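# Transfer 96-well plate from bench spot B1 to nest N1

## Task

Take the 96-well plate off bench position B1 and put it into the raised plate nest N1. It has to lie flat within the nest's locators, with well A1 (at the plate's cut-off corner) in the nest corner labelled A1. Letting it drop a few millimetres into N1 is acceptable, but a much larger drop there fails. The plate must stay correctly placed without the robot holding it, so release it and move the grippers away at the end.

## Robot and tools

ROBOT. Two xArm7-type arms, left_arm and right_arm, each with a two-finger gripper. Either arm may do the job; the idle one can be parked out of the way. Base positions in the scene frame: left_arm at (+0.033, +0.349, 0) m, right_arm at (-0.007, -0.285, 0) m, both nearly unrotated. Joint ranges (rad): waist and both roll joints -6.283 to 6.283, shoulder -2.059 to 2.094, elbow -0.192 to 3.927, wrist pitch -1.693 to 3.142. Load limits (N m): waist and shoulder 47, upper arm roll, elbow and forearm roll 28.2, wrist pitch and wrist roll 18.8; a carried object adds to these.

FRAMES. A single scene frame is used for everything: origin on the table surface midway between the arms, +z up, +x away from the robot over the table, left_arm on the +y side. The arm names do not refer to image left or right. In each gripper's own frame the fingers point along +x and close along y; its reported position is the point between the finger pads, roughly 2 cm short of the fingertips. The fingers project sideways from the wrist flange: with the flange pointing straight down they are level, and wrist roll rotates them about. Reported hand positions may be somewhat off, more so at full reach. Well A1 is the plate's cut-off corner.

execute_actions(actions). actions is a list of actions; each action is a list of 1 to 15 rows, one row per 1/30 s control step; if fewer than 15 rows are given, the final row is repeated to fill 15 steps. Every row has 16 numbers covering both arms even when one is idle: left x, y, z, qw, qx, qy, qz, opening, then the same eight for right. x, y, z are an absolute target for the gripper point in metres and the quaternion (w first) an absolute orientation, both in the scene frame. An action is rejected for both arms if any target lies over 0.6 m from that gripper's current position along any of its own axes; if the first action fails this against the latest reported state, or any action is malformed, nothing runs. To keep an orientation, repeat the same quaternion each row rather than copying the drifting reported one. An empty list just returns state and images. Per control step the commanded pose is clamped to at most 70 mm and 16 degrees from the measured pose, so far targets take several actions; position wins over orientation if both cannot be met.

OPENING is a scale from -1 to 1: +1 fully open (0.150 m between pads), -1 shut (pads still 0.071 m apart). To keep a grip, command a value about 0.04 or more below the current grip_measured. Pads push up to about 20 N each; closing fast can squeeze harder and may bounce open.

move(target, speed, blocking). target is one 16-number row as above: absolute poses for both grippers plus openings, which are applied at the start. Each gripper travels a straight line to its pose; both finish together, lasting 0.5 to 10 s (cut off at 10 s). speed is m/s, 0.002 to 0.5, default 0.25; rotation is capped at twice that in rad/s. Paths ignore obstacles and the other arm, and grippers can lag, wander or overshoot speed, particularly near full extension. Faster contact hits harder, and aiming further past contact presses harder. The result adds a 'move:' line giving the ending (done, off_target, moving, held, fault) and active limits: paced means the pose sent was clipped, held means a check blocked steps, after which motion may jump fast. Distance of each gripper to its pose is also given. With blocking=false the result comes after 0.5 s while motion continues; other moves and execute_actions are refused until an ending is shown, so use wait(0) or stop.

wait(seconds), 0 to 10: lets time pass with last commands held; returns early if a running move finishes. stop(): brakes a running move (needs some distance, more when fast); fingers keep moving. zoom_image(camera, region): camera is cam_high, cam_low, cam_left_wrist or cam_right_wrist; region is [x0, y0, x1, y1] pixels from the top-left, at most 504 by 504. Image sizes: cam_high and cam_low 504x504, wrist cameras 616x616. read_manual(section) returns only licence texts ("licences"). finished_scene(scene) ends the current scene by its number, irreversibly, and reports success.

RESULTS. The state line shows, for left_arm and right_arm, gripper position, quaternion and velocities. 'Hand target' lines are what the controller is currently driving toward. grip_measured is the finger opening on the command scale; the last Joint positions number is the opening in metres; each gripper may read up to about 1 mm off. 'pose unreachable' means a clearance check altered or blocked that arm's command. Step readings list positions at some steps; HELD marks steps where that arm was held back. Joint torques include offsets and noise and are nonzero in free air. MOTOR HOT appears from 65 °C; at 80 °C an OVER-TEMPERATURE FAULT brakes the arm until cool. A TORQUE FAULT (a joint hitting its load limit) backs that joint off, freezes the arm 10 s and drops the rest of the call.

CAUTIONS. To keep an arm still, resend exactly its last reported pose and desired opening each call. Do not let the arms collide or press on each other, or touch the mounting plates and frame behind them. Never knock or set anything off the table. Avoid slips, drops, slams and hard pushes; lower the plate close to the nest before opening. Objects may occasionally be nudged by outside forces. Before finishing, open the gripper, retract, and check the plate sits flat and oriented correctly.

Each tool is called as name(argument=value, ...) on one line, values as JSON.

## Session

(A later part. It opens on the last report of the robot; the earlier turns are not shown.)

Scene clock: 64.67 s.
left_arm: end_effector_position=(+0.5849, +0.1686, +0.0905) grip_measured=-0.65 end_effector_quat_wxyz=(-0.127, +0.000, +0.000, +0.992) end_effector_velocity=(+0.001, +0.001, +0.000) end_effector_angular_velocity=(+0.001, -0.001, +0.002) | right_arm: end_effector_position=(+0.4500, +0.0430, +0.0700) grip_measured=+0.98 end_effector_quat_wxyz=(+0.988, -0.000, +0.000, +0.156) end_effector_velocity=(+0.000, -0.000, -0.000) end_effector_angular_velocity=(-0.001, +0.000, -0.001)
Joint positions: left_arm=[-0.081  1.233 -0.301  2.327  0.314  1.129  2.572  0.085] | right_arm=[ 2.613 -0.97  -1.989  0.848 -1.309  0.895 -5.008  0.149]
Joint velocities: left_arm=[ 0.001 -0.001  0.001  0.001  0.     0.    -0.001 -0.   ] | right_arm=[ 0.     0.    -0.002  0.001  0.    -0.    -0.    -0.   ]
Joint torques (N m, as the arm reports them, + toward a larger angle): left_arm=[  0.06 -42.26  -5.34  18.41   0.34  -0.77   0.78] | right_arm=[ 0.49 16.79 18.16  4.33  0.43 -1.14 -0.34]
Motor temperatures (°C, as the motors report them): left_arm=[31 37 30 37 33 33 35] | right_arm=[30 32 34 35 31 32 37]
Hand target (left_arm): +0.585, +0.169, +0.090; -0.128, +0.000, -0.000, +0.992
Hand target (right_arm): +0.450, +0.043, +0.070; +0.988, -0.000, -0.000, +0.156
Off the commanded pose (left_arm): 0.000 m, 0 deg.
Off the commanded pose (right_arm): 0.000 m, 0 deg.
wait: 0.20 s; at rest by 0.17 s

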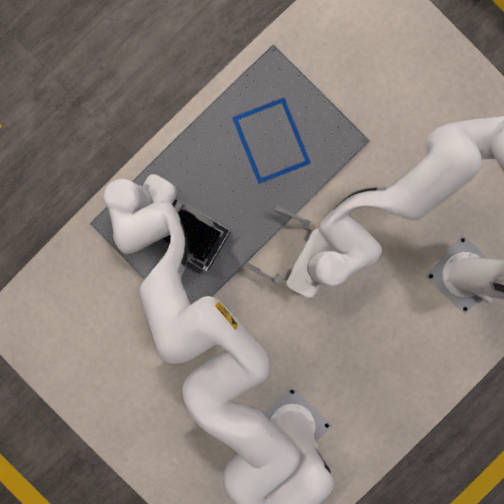

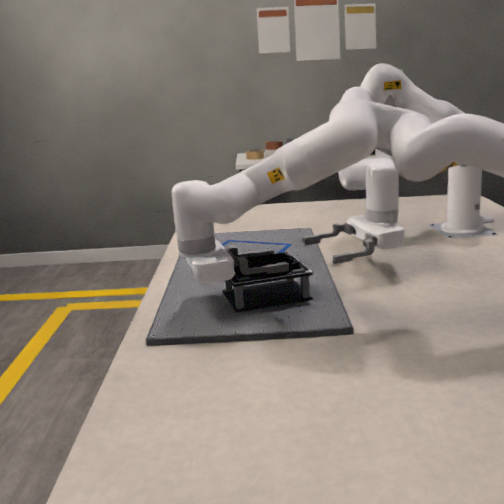

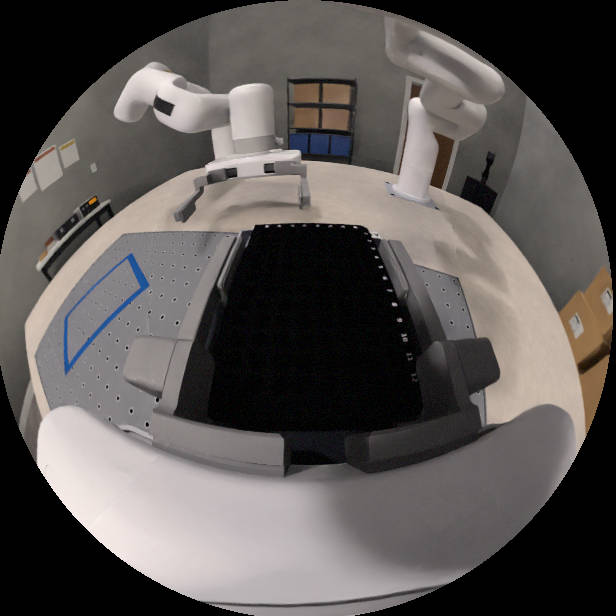

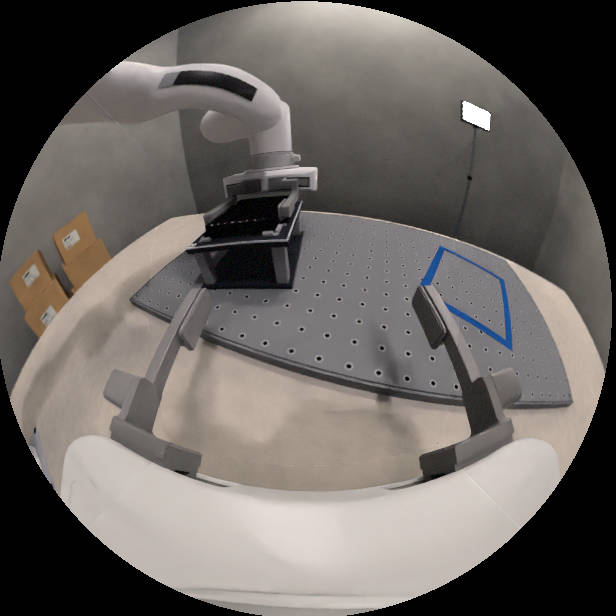

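execute_actions(actions=[[[0.5850,0.1686,0.0905,0.1275,0,0,-0.9918,-0.68,0.450,0.043,0.070,0.9877,0,0,0.1564,1.0],[0.5850,0.1686,0.0905,0.1275,0,0,-0.9918,-0.65,0.450,0.043,0.070,0.9877,0,0,0.1564,1.0],[0.5850,0.1686,0.0905,0.1275,0,0,-0.9918,-0.63,0.450,0.043,0.070,0.9877,0,0,0.1564,1.0],[0.5850,0.1686,0.0905,0.1275,0,0,-0.9918,-0.61,0.450,0.043,0.070,0.9877,0,0,0.1564,1.0],[0.5850,0.1686,0.0905,0.1275,0,0,-0.9918,-0.58,0.450,0.043,0.070,0.9877,0,0,0.1564,1.0],[0.5850,0.1686,0.0905,0.1275,0,0,-0.9918,-0.54,0.450,0.043,0.070,0.9877,0,0,0.1564,1.0],[0.5850,0.1686,0.0905,0.1275,0,0,-0.9918,-0.48,0.450,0.043,0.070,0.9877,0,0,0.1564,1.0],[0.5850,0.1686,0.0905,0.1275,0,0,-0.9918,-0.40,0.450,0.043,0.070,0.9877,0,0,0.1564,1.0],[0.5850,0.1686,0.0905,0.1275,0,0,-0.9918,-0.30,0.450,0.043,0.070,0.9877,0,0,0.1564,1.0],[0.5850,0.1686,0.0905,0.1275,0,0,-0.9918,-0.20,0.450,0.043,0.070,0.9877,0,0,0.1564,1.0],[0.5850,0.1686,0.0905,0.1275,0,0,-0.9918,-0.10,0.450,0.043,0.070,0.9877,0,0,0.1564,1.0],[0.5850,0.1686,0.0905,0.1275,0,0,-0.9918,0.0,0.450,0.043,0.070,0.9877,0,0,0.1564,1.0]]])

move(target=[0.580, 0.1686, 0.150, 0.1275, 0, 0, -0.9918, 0.2, 0.450, 0.043, 0.070, 0.9877, 0, 0, 0.1564, 1.0], speed=0.12)

zoom_image(camera="cam_right_wrist", region=[180, 170, 320, 270])

zoom_image(camera="cam_low", region=[210, 235, 320, 295])

zoom_image(camera="cam_left_wrist", region=[190, 220, 440, 470])

Scene clock: 66.70 s.
left_arm: end_effector_position=(+0.5850, +0.1688, +0.0903) grip_measured=-0.05 end_effector_quat_wxyz=(-0.128, +0.000, -0.000, +0.992) end_effector_velocity=(+0.001, -0.002, +0.004) end_effector_angular_velocity=(-0.004, -0.007, -0.001) | right_arm: end_effector_position=(+0.4500, +0.0430, +0.0700) grip_measured=+0.98 end_effector_quat_wxyz=(+0.988, -0.000, -0.000, +0.156) end_effector_velocity=(+0.001, +0.000, +0.001) end_effector_angular_velocity=(+0.002, -0.002, -0.001)
Joint positions: left_arm=[-0.081  1.233 -0.3    2.327  0.314  1.129  2.572  0.108] | right_arm=[ 2.613 -0.97  -1.989  0.848 -1.309  0.895 -5.008  0.149]
Joint velocities: left_arm=[-0.002 -0.005 -0.002  0.003 -0.001 -0.    -0.     0.03 ] | right_arm=[-0.001  0.     0.001  0.001 -0.001 -0.001  0.001  0.   ]
Joint torques (N m, as the arm reports them, + toward a larger angle): left_arm=[ -0.2  -44.87  -6.63  20.42  -0.09  -1.06   0.61] | right_arm=[ 0.45 16.71 18.08  4.37  0.36 -1.19 -0.43]
Motor temperatures (°C, as the motors report them): left_arm=[31 37 30 37 33 33 35] | right_arm=[30 32 34 35 31 32 37]
Hand target (left_arm): +0.585, +0.169, +0.091; -0.128, -0.000, +0.000, +0.992
Hand target (right_arm): +0.450, +0.043, +0.070; +0.988, -0.000, -0.000, +0.156
Off the commanded pose (left_arm): 0.000 m, 0 deg.
Off the commanded pose (right_arm): 0.000 m, 0 deg.
Step readings (end_effector_position):
0: left_arm (+0.5850, +0.1688, +0.0905) | right_arm (+0.4500, +0.0430, +0.0700)
1: left_arm (+0.5850, +0.1688, +0.0905) | right_arm (+0.4500, +0.0430, +0.0700)
2: left_arm (+0.5850, +0.1688, +0.0905) | right_arm (+0.4500, +0.0430, +0.0700)
4: left_arm (+0.5850, +0.1688, +0.0905) | right_arm (+0.4500, +0.0430, +0.0700)
8: left_arm (+0.5845, +0.1696, +0.0889) | right_arm (+0.4500, +0.0430, +0.0700)
15: end_effector_position above

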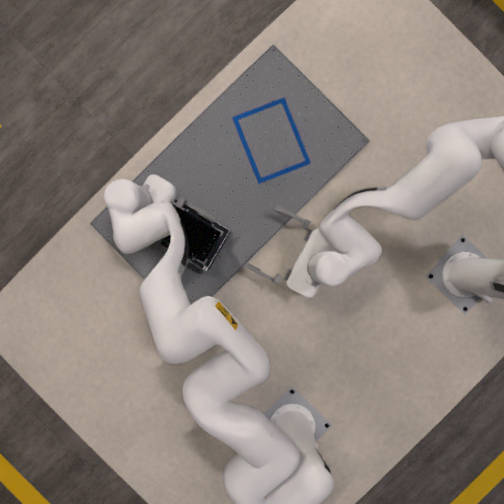

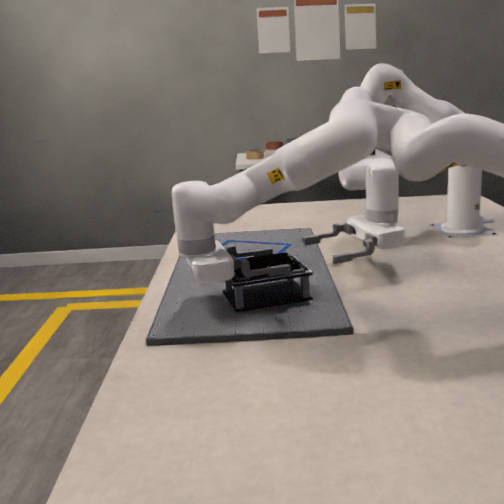

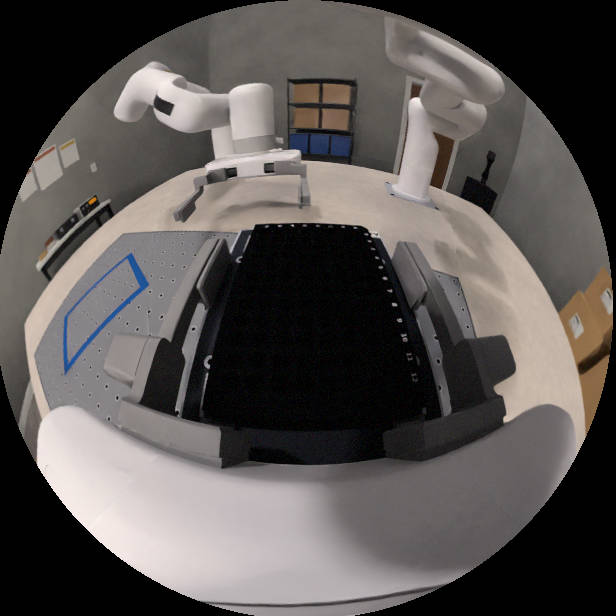

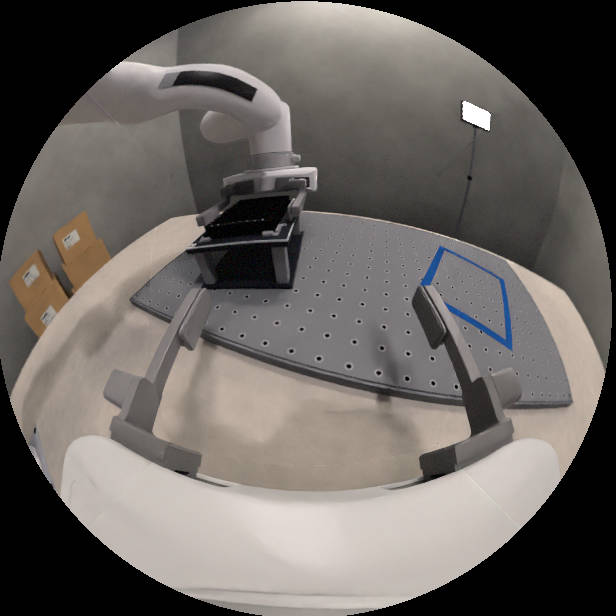

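Scene clock: 67.63 s.
left_arm: end_effector_position=(+0.5797, +0.1686, +0.1491) grip_measured=+0.20 end_effector_quat_wxyz=(-0.128, +0.001, -0.000, +0.992) end_effector_velocity=(-0.001, +0.000, +0.003) end_effector_angular_velocity=(+0.001, +0.000, -0.002) | right_arm: end_effector_position=(+0.4500, +0.0430, +0.0700) grip_measured=+0.98 end_effector_quat_wxyz=(+0.988, -0.000, -0.000, +0.156) end_effector_velocity=(+0.000, +0.000, +0.000) end_effector_angular_velocity=(+0.001, -0.001, +0.001)
Joint positions: left_arm=[-0.065  1.104 -0.316  2.257  0.303  1.191  2.566  0.118] | right_arm=[ 2.613 -0.97  -1.989  0.848 -1.309  0.895 -5.008  0.149]
Joint velocities: left_arm=[ 0.002 -0.01  -0.001 -0.01   0.     0.001  0.     0.   ] | right_arm=[-0.    -0.001  0.     0.001 -0.002 -0.001 -0.001 -0.   ]
Joint torques (N m, as the arm reports them, + toward a larger angle): left_arm=[ -0.41 -45.09  -6.92  20.98  -0.09  -0.95   0.44] | right_arm=[ 0.58 16.85 18.05  4.41  0.38 -1.13 -0.37]
Motor temperatures (°C, as the motors report them): left_arm=[31 37 30 37 33 33 35] | right_arm=[30 32 34 35 31 32 37]
Hand target (left_arm): +0.580, +0.169, +0.150; -0.128, +0.000, +0.000, +0.992
Hand target (right_arm): +0.450, +0.043, +0.070; +0.988, -0.000, +0.000, +0.156
Off the commanded pose (left_arm): 0.001 m, 0 deg.
Off the commanded pose (right_arm): 0.000 m, 0 deg.
move: done

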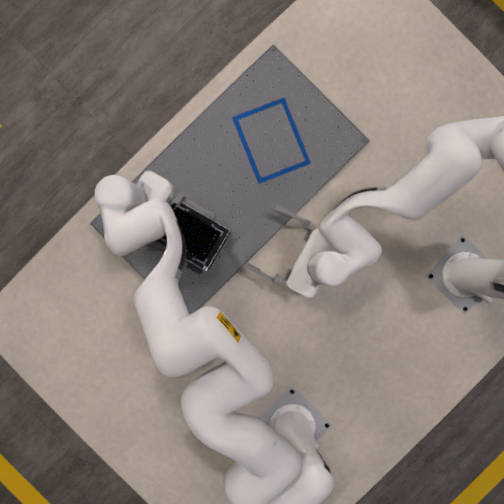

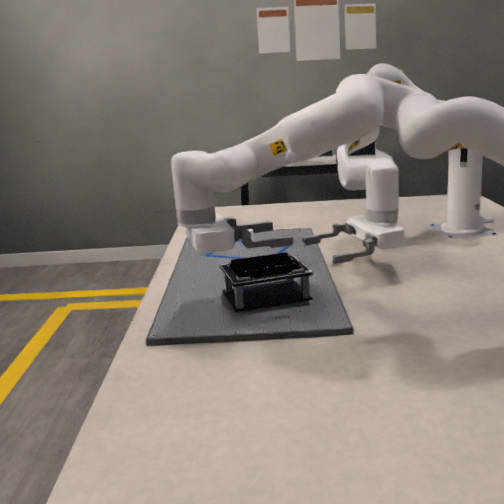

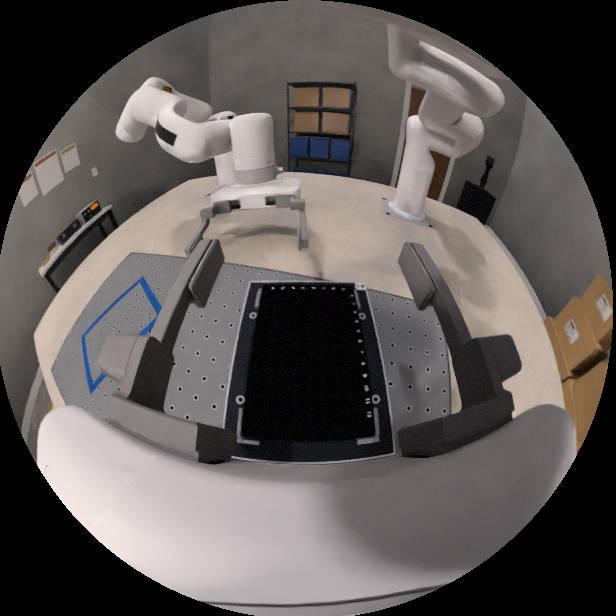

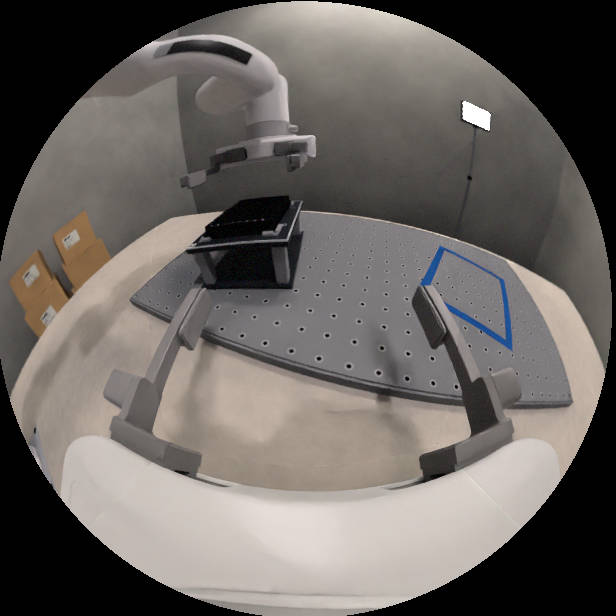

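Region (180, 170, 320, 270) of cam_right_wrist's 616x616 image, scaled by 3.600, with more detail than that image has; it fills the top 360 rows of this view, and the rest is white.

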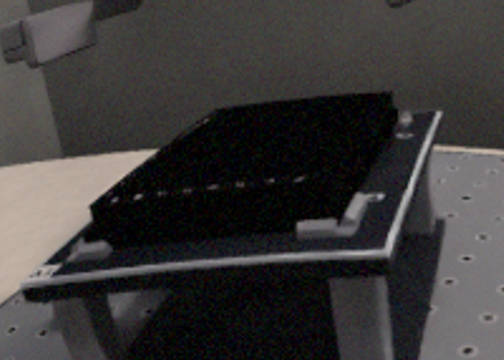

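Region (210, 235, 320, 295) of cam_low's 504x504 image, scaled by 4.582, with more detail than that image has; it fills the top 275 rows of this view, and the rest is white.

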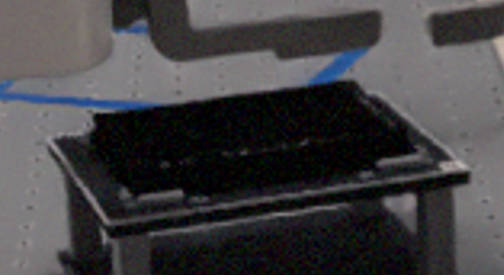

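Region (190, 220, 440, 470) of cam_left_wrist's 616x616 image, scaled by 2.016, with more detail than that image has.

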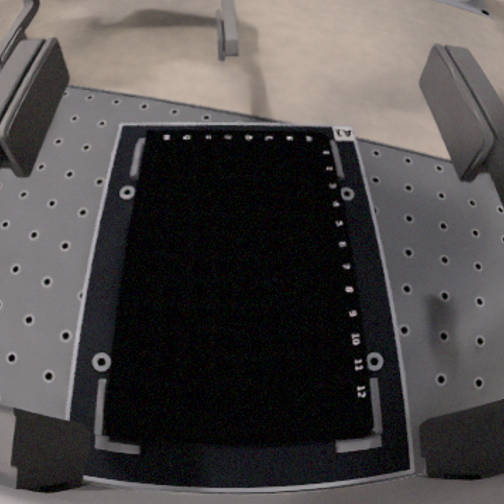

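zoom_image(camera="cam_left_wrist", region=[225, 390, 395, 460])

zoom_image(camera="cam_low", region=[218, 250, 268, 290])

zoom_image(camera="cam_low", region=[270, 245, 320, 285])

zoom_image(camera="cam_right_wrist", region=[250, 185, 310, 245])

zoom_image(camera="cam_right_wrist", region=[185, 205, 245, 255])

Region (225, 390, 395, 460) of cam_left_wrist's 616x616 image, scaled by 2.965, with more detail than that image has; it fills the top 208 rows of this view, and the rest is white.

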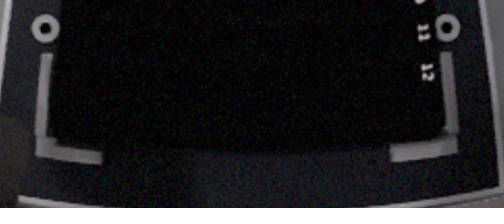

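Region (218, 250, 268, 290) of cam_low's 504x504 image, scaled by 10.080, with more detail than that image has; it fills the top 403 rows of this view, and the rest is white.

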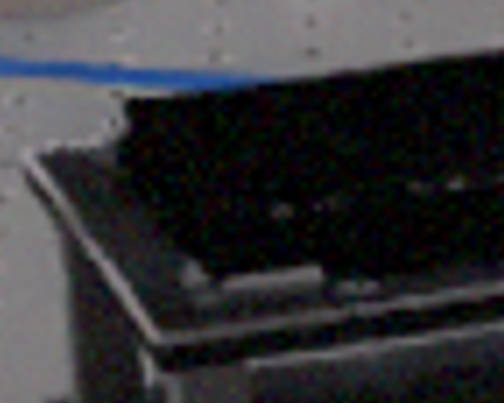

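Region (270, 245, 320, 285) of cam_low's 504x504 image, scaled by 10.080, with more detail than that image has; it fills the top 403 rows of this view, and the rest is white.

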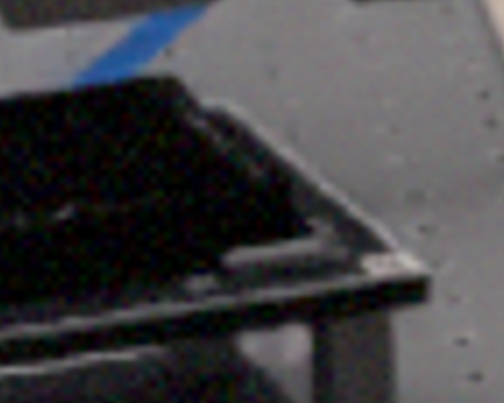

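Region (250, 185, 310, 245) of cam_right_wrist's 616x616 image, scaled by 8.400, with more detail than that image has.

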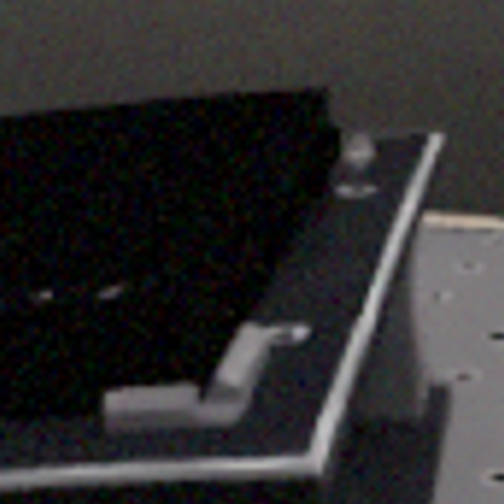

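Region (185, 205, 245, 255) of cam_right_wrist's 616x616 image, scaled by 8.400, with more detail than that image has.

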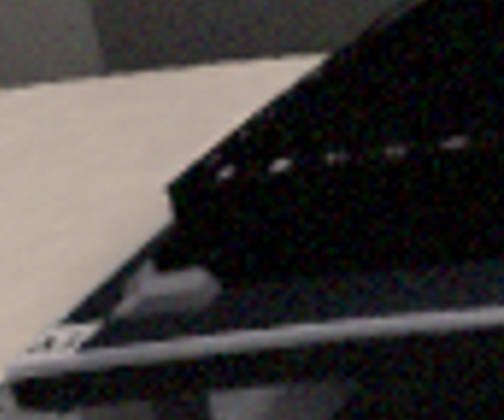

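move(target=[0.50, 0.36, 0.21, 0.1275, 0, 0, -0.9918, 0.2, 0.40, 0.0, 0.09, 0.9877, 0, 0, 0.1564, 1.0], speed=0.3)

zoom_image(camera="cam_high", region=[148, 192, 238, 282])

zoom_image(camera="cam_low", region=[210, 235, 320, 295])

Scene clock: 71.10 s.
left_arm: end_effector_position=(+0.4996, +0.3600, +0.2094) grip_measured=+0.20 end_effector_quat_wxyz=(-0.128, -0.000, -0.001, +0.992) end_effector_velocity=(-0.000, +0.002, +0.001) end_effector_angular_velocity=(+0.001, -0.002, +0.001) | right_arm: end_effector_position=(+0.4001, +0.0001, +0.0900) grip_measured=+0.98 end_effector_quat_wxyz=(+0.988, +0.000, -0.000, +0.157) end_effector_velocity=(-0.001, -0.001, -0.001) end_effector_angular_velocity=(-0.003, +0.002, -0.001)
Joint positions: left_arm=[ 0.328  0.618 -0.326  1.583  0.224  1.002  2.829  0.118] | right_arm=[ 2.396 -0.849 -1.864  0.607 -1.301  0.841 -4.976  0.149]
Joint velocities: left_arm=[ 0.003 -0.004  0.001 -0.003 -0.    -0.001  0.003  0.   ] | right_arm=[-0.002  0.001 -0.    -0.003  0.     0.001  0.001  0.   ]
Joint torques (N m, as the arm reports them, + toward a larger angle): left_arm=[ -0.12 -36.36  -6.71  20.43  -0.07  -1.02   0.49] | right_arm=[ 0.44 11.94 15.16  4.46  0.4  -1.08 -0.39]
Motor temperatures (°C, as the motors report them): left_arm=[31 37 30 37 33 33 35] | right_arm=[30 32 34 35 31 32 37]
Hand target (left_arm): +0.500, +0.360, +0.210; -0.128, -0.000, -0.001, +0.992
Hand target (right_arm): +0.400, -0.000, +0.090; +0.988, -0.000, -0.000, +0.157
Off the commanded pose (left_arm): 0.001 m, 0 deg.
Off the commanded pose (right_arm): 0.000 m, 0 deg.
move: done

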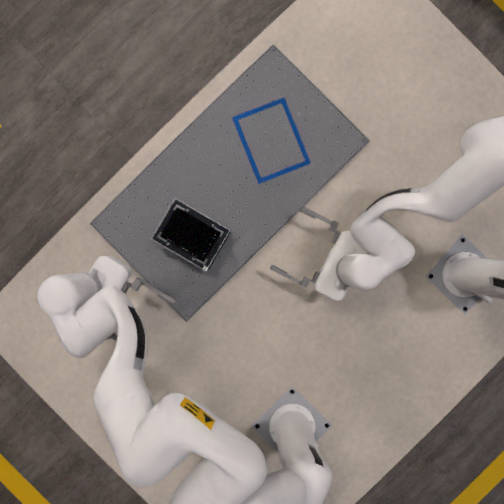

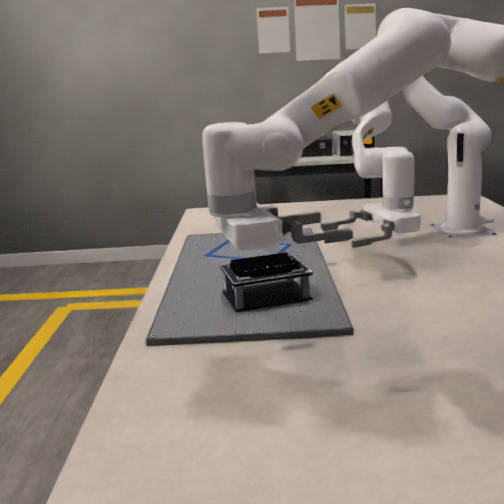

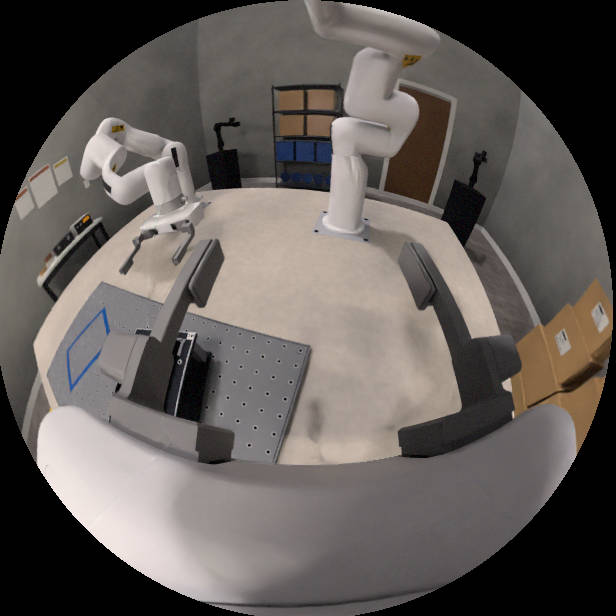

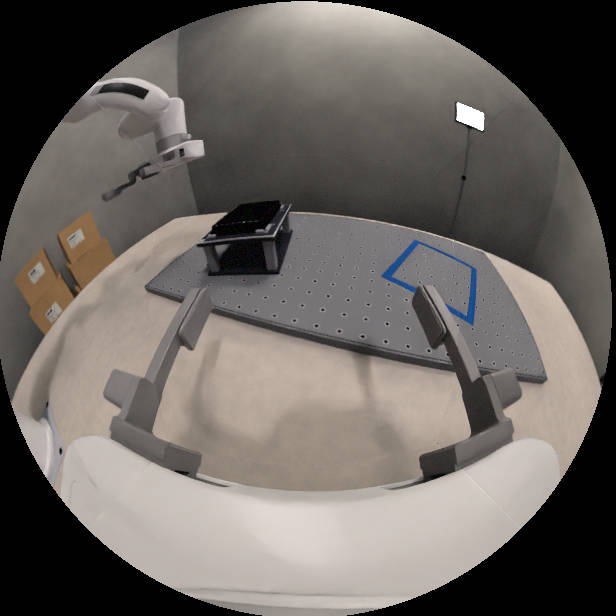

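Region (148, 192, 238, 282) of cam_high's 504x504 image, scaled by 5.600, with more detail than that image has.

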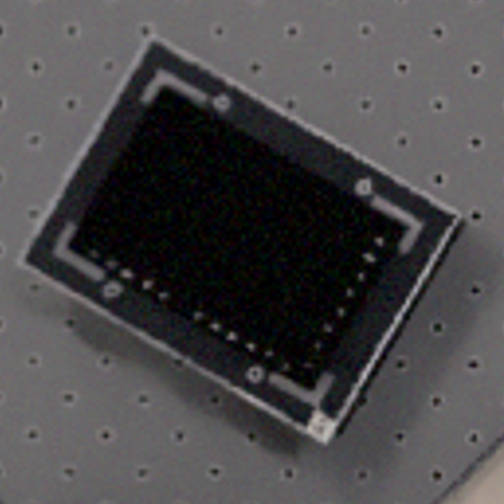

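Region (210, 235, 320, 295) of cam_low's 504x504 image, scaled by 4.582, with more detail than that image has; it fills the top 275 rows of this view, and the rest is white.

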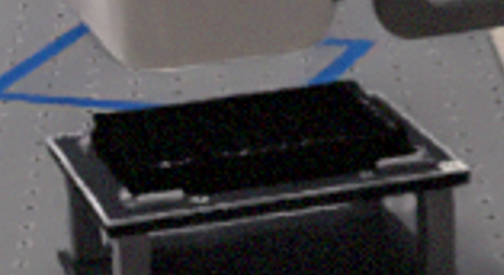

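The plate is sitting inside all four locators with A1 at the marked corner, and both arms are clear, so I'm ending scene 1.

finished_scene(scene=1)

The scene is finished: the task was done.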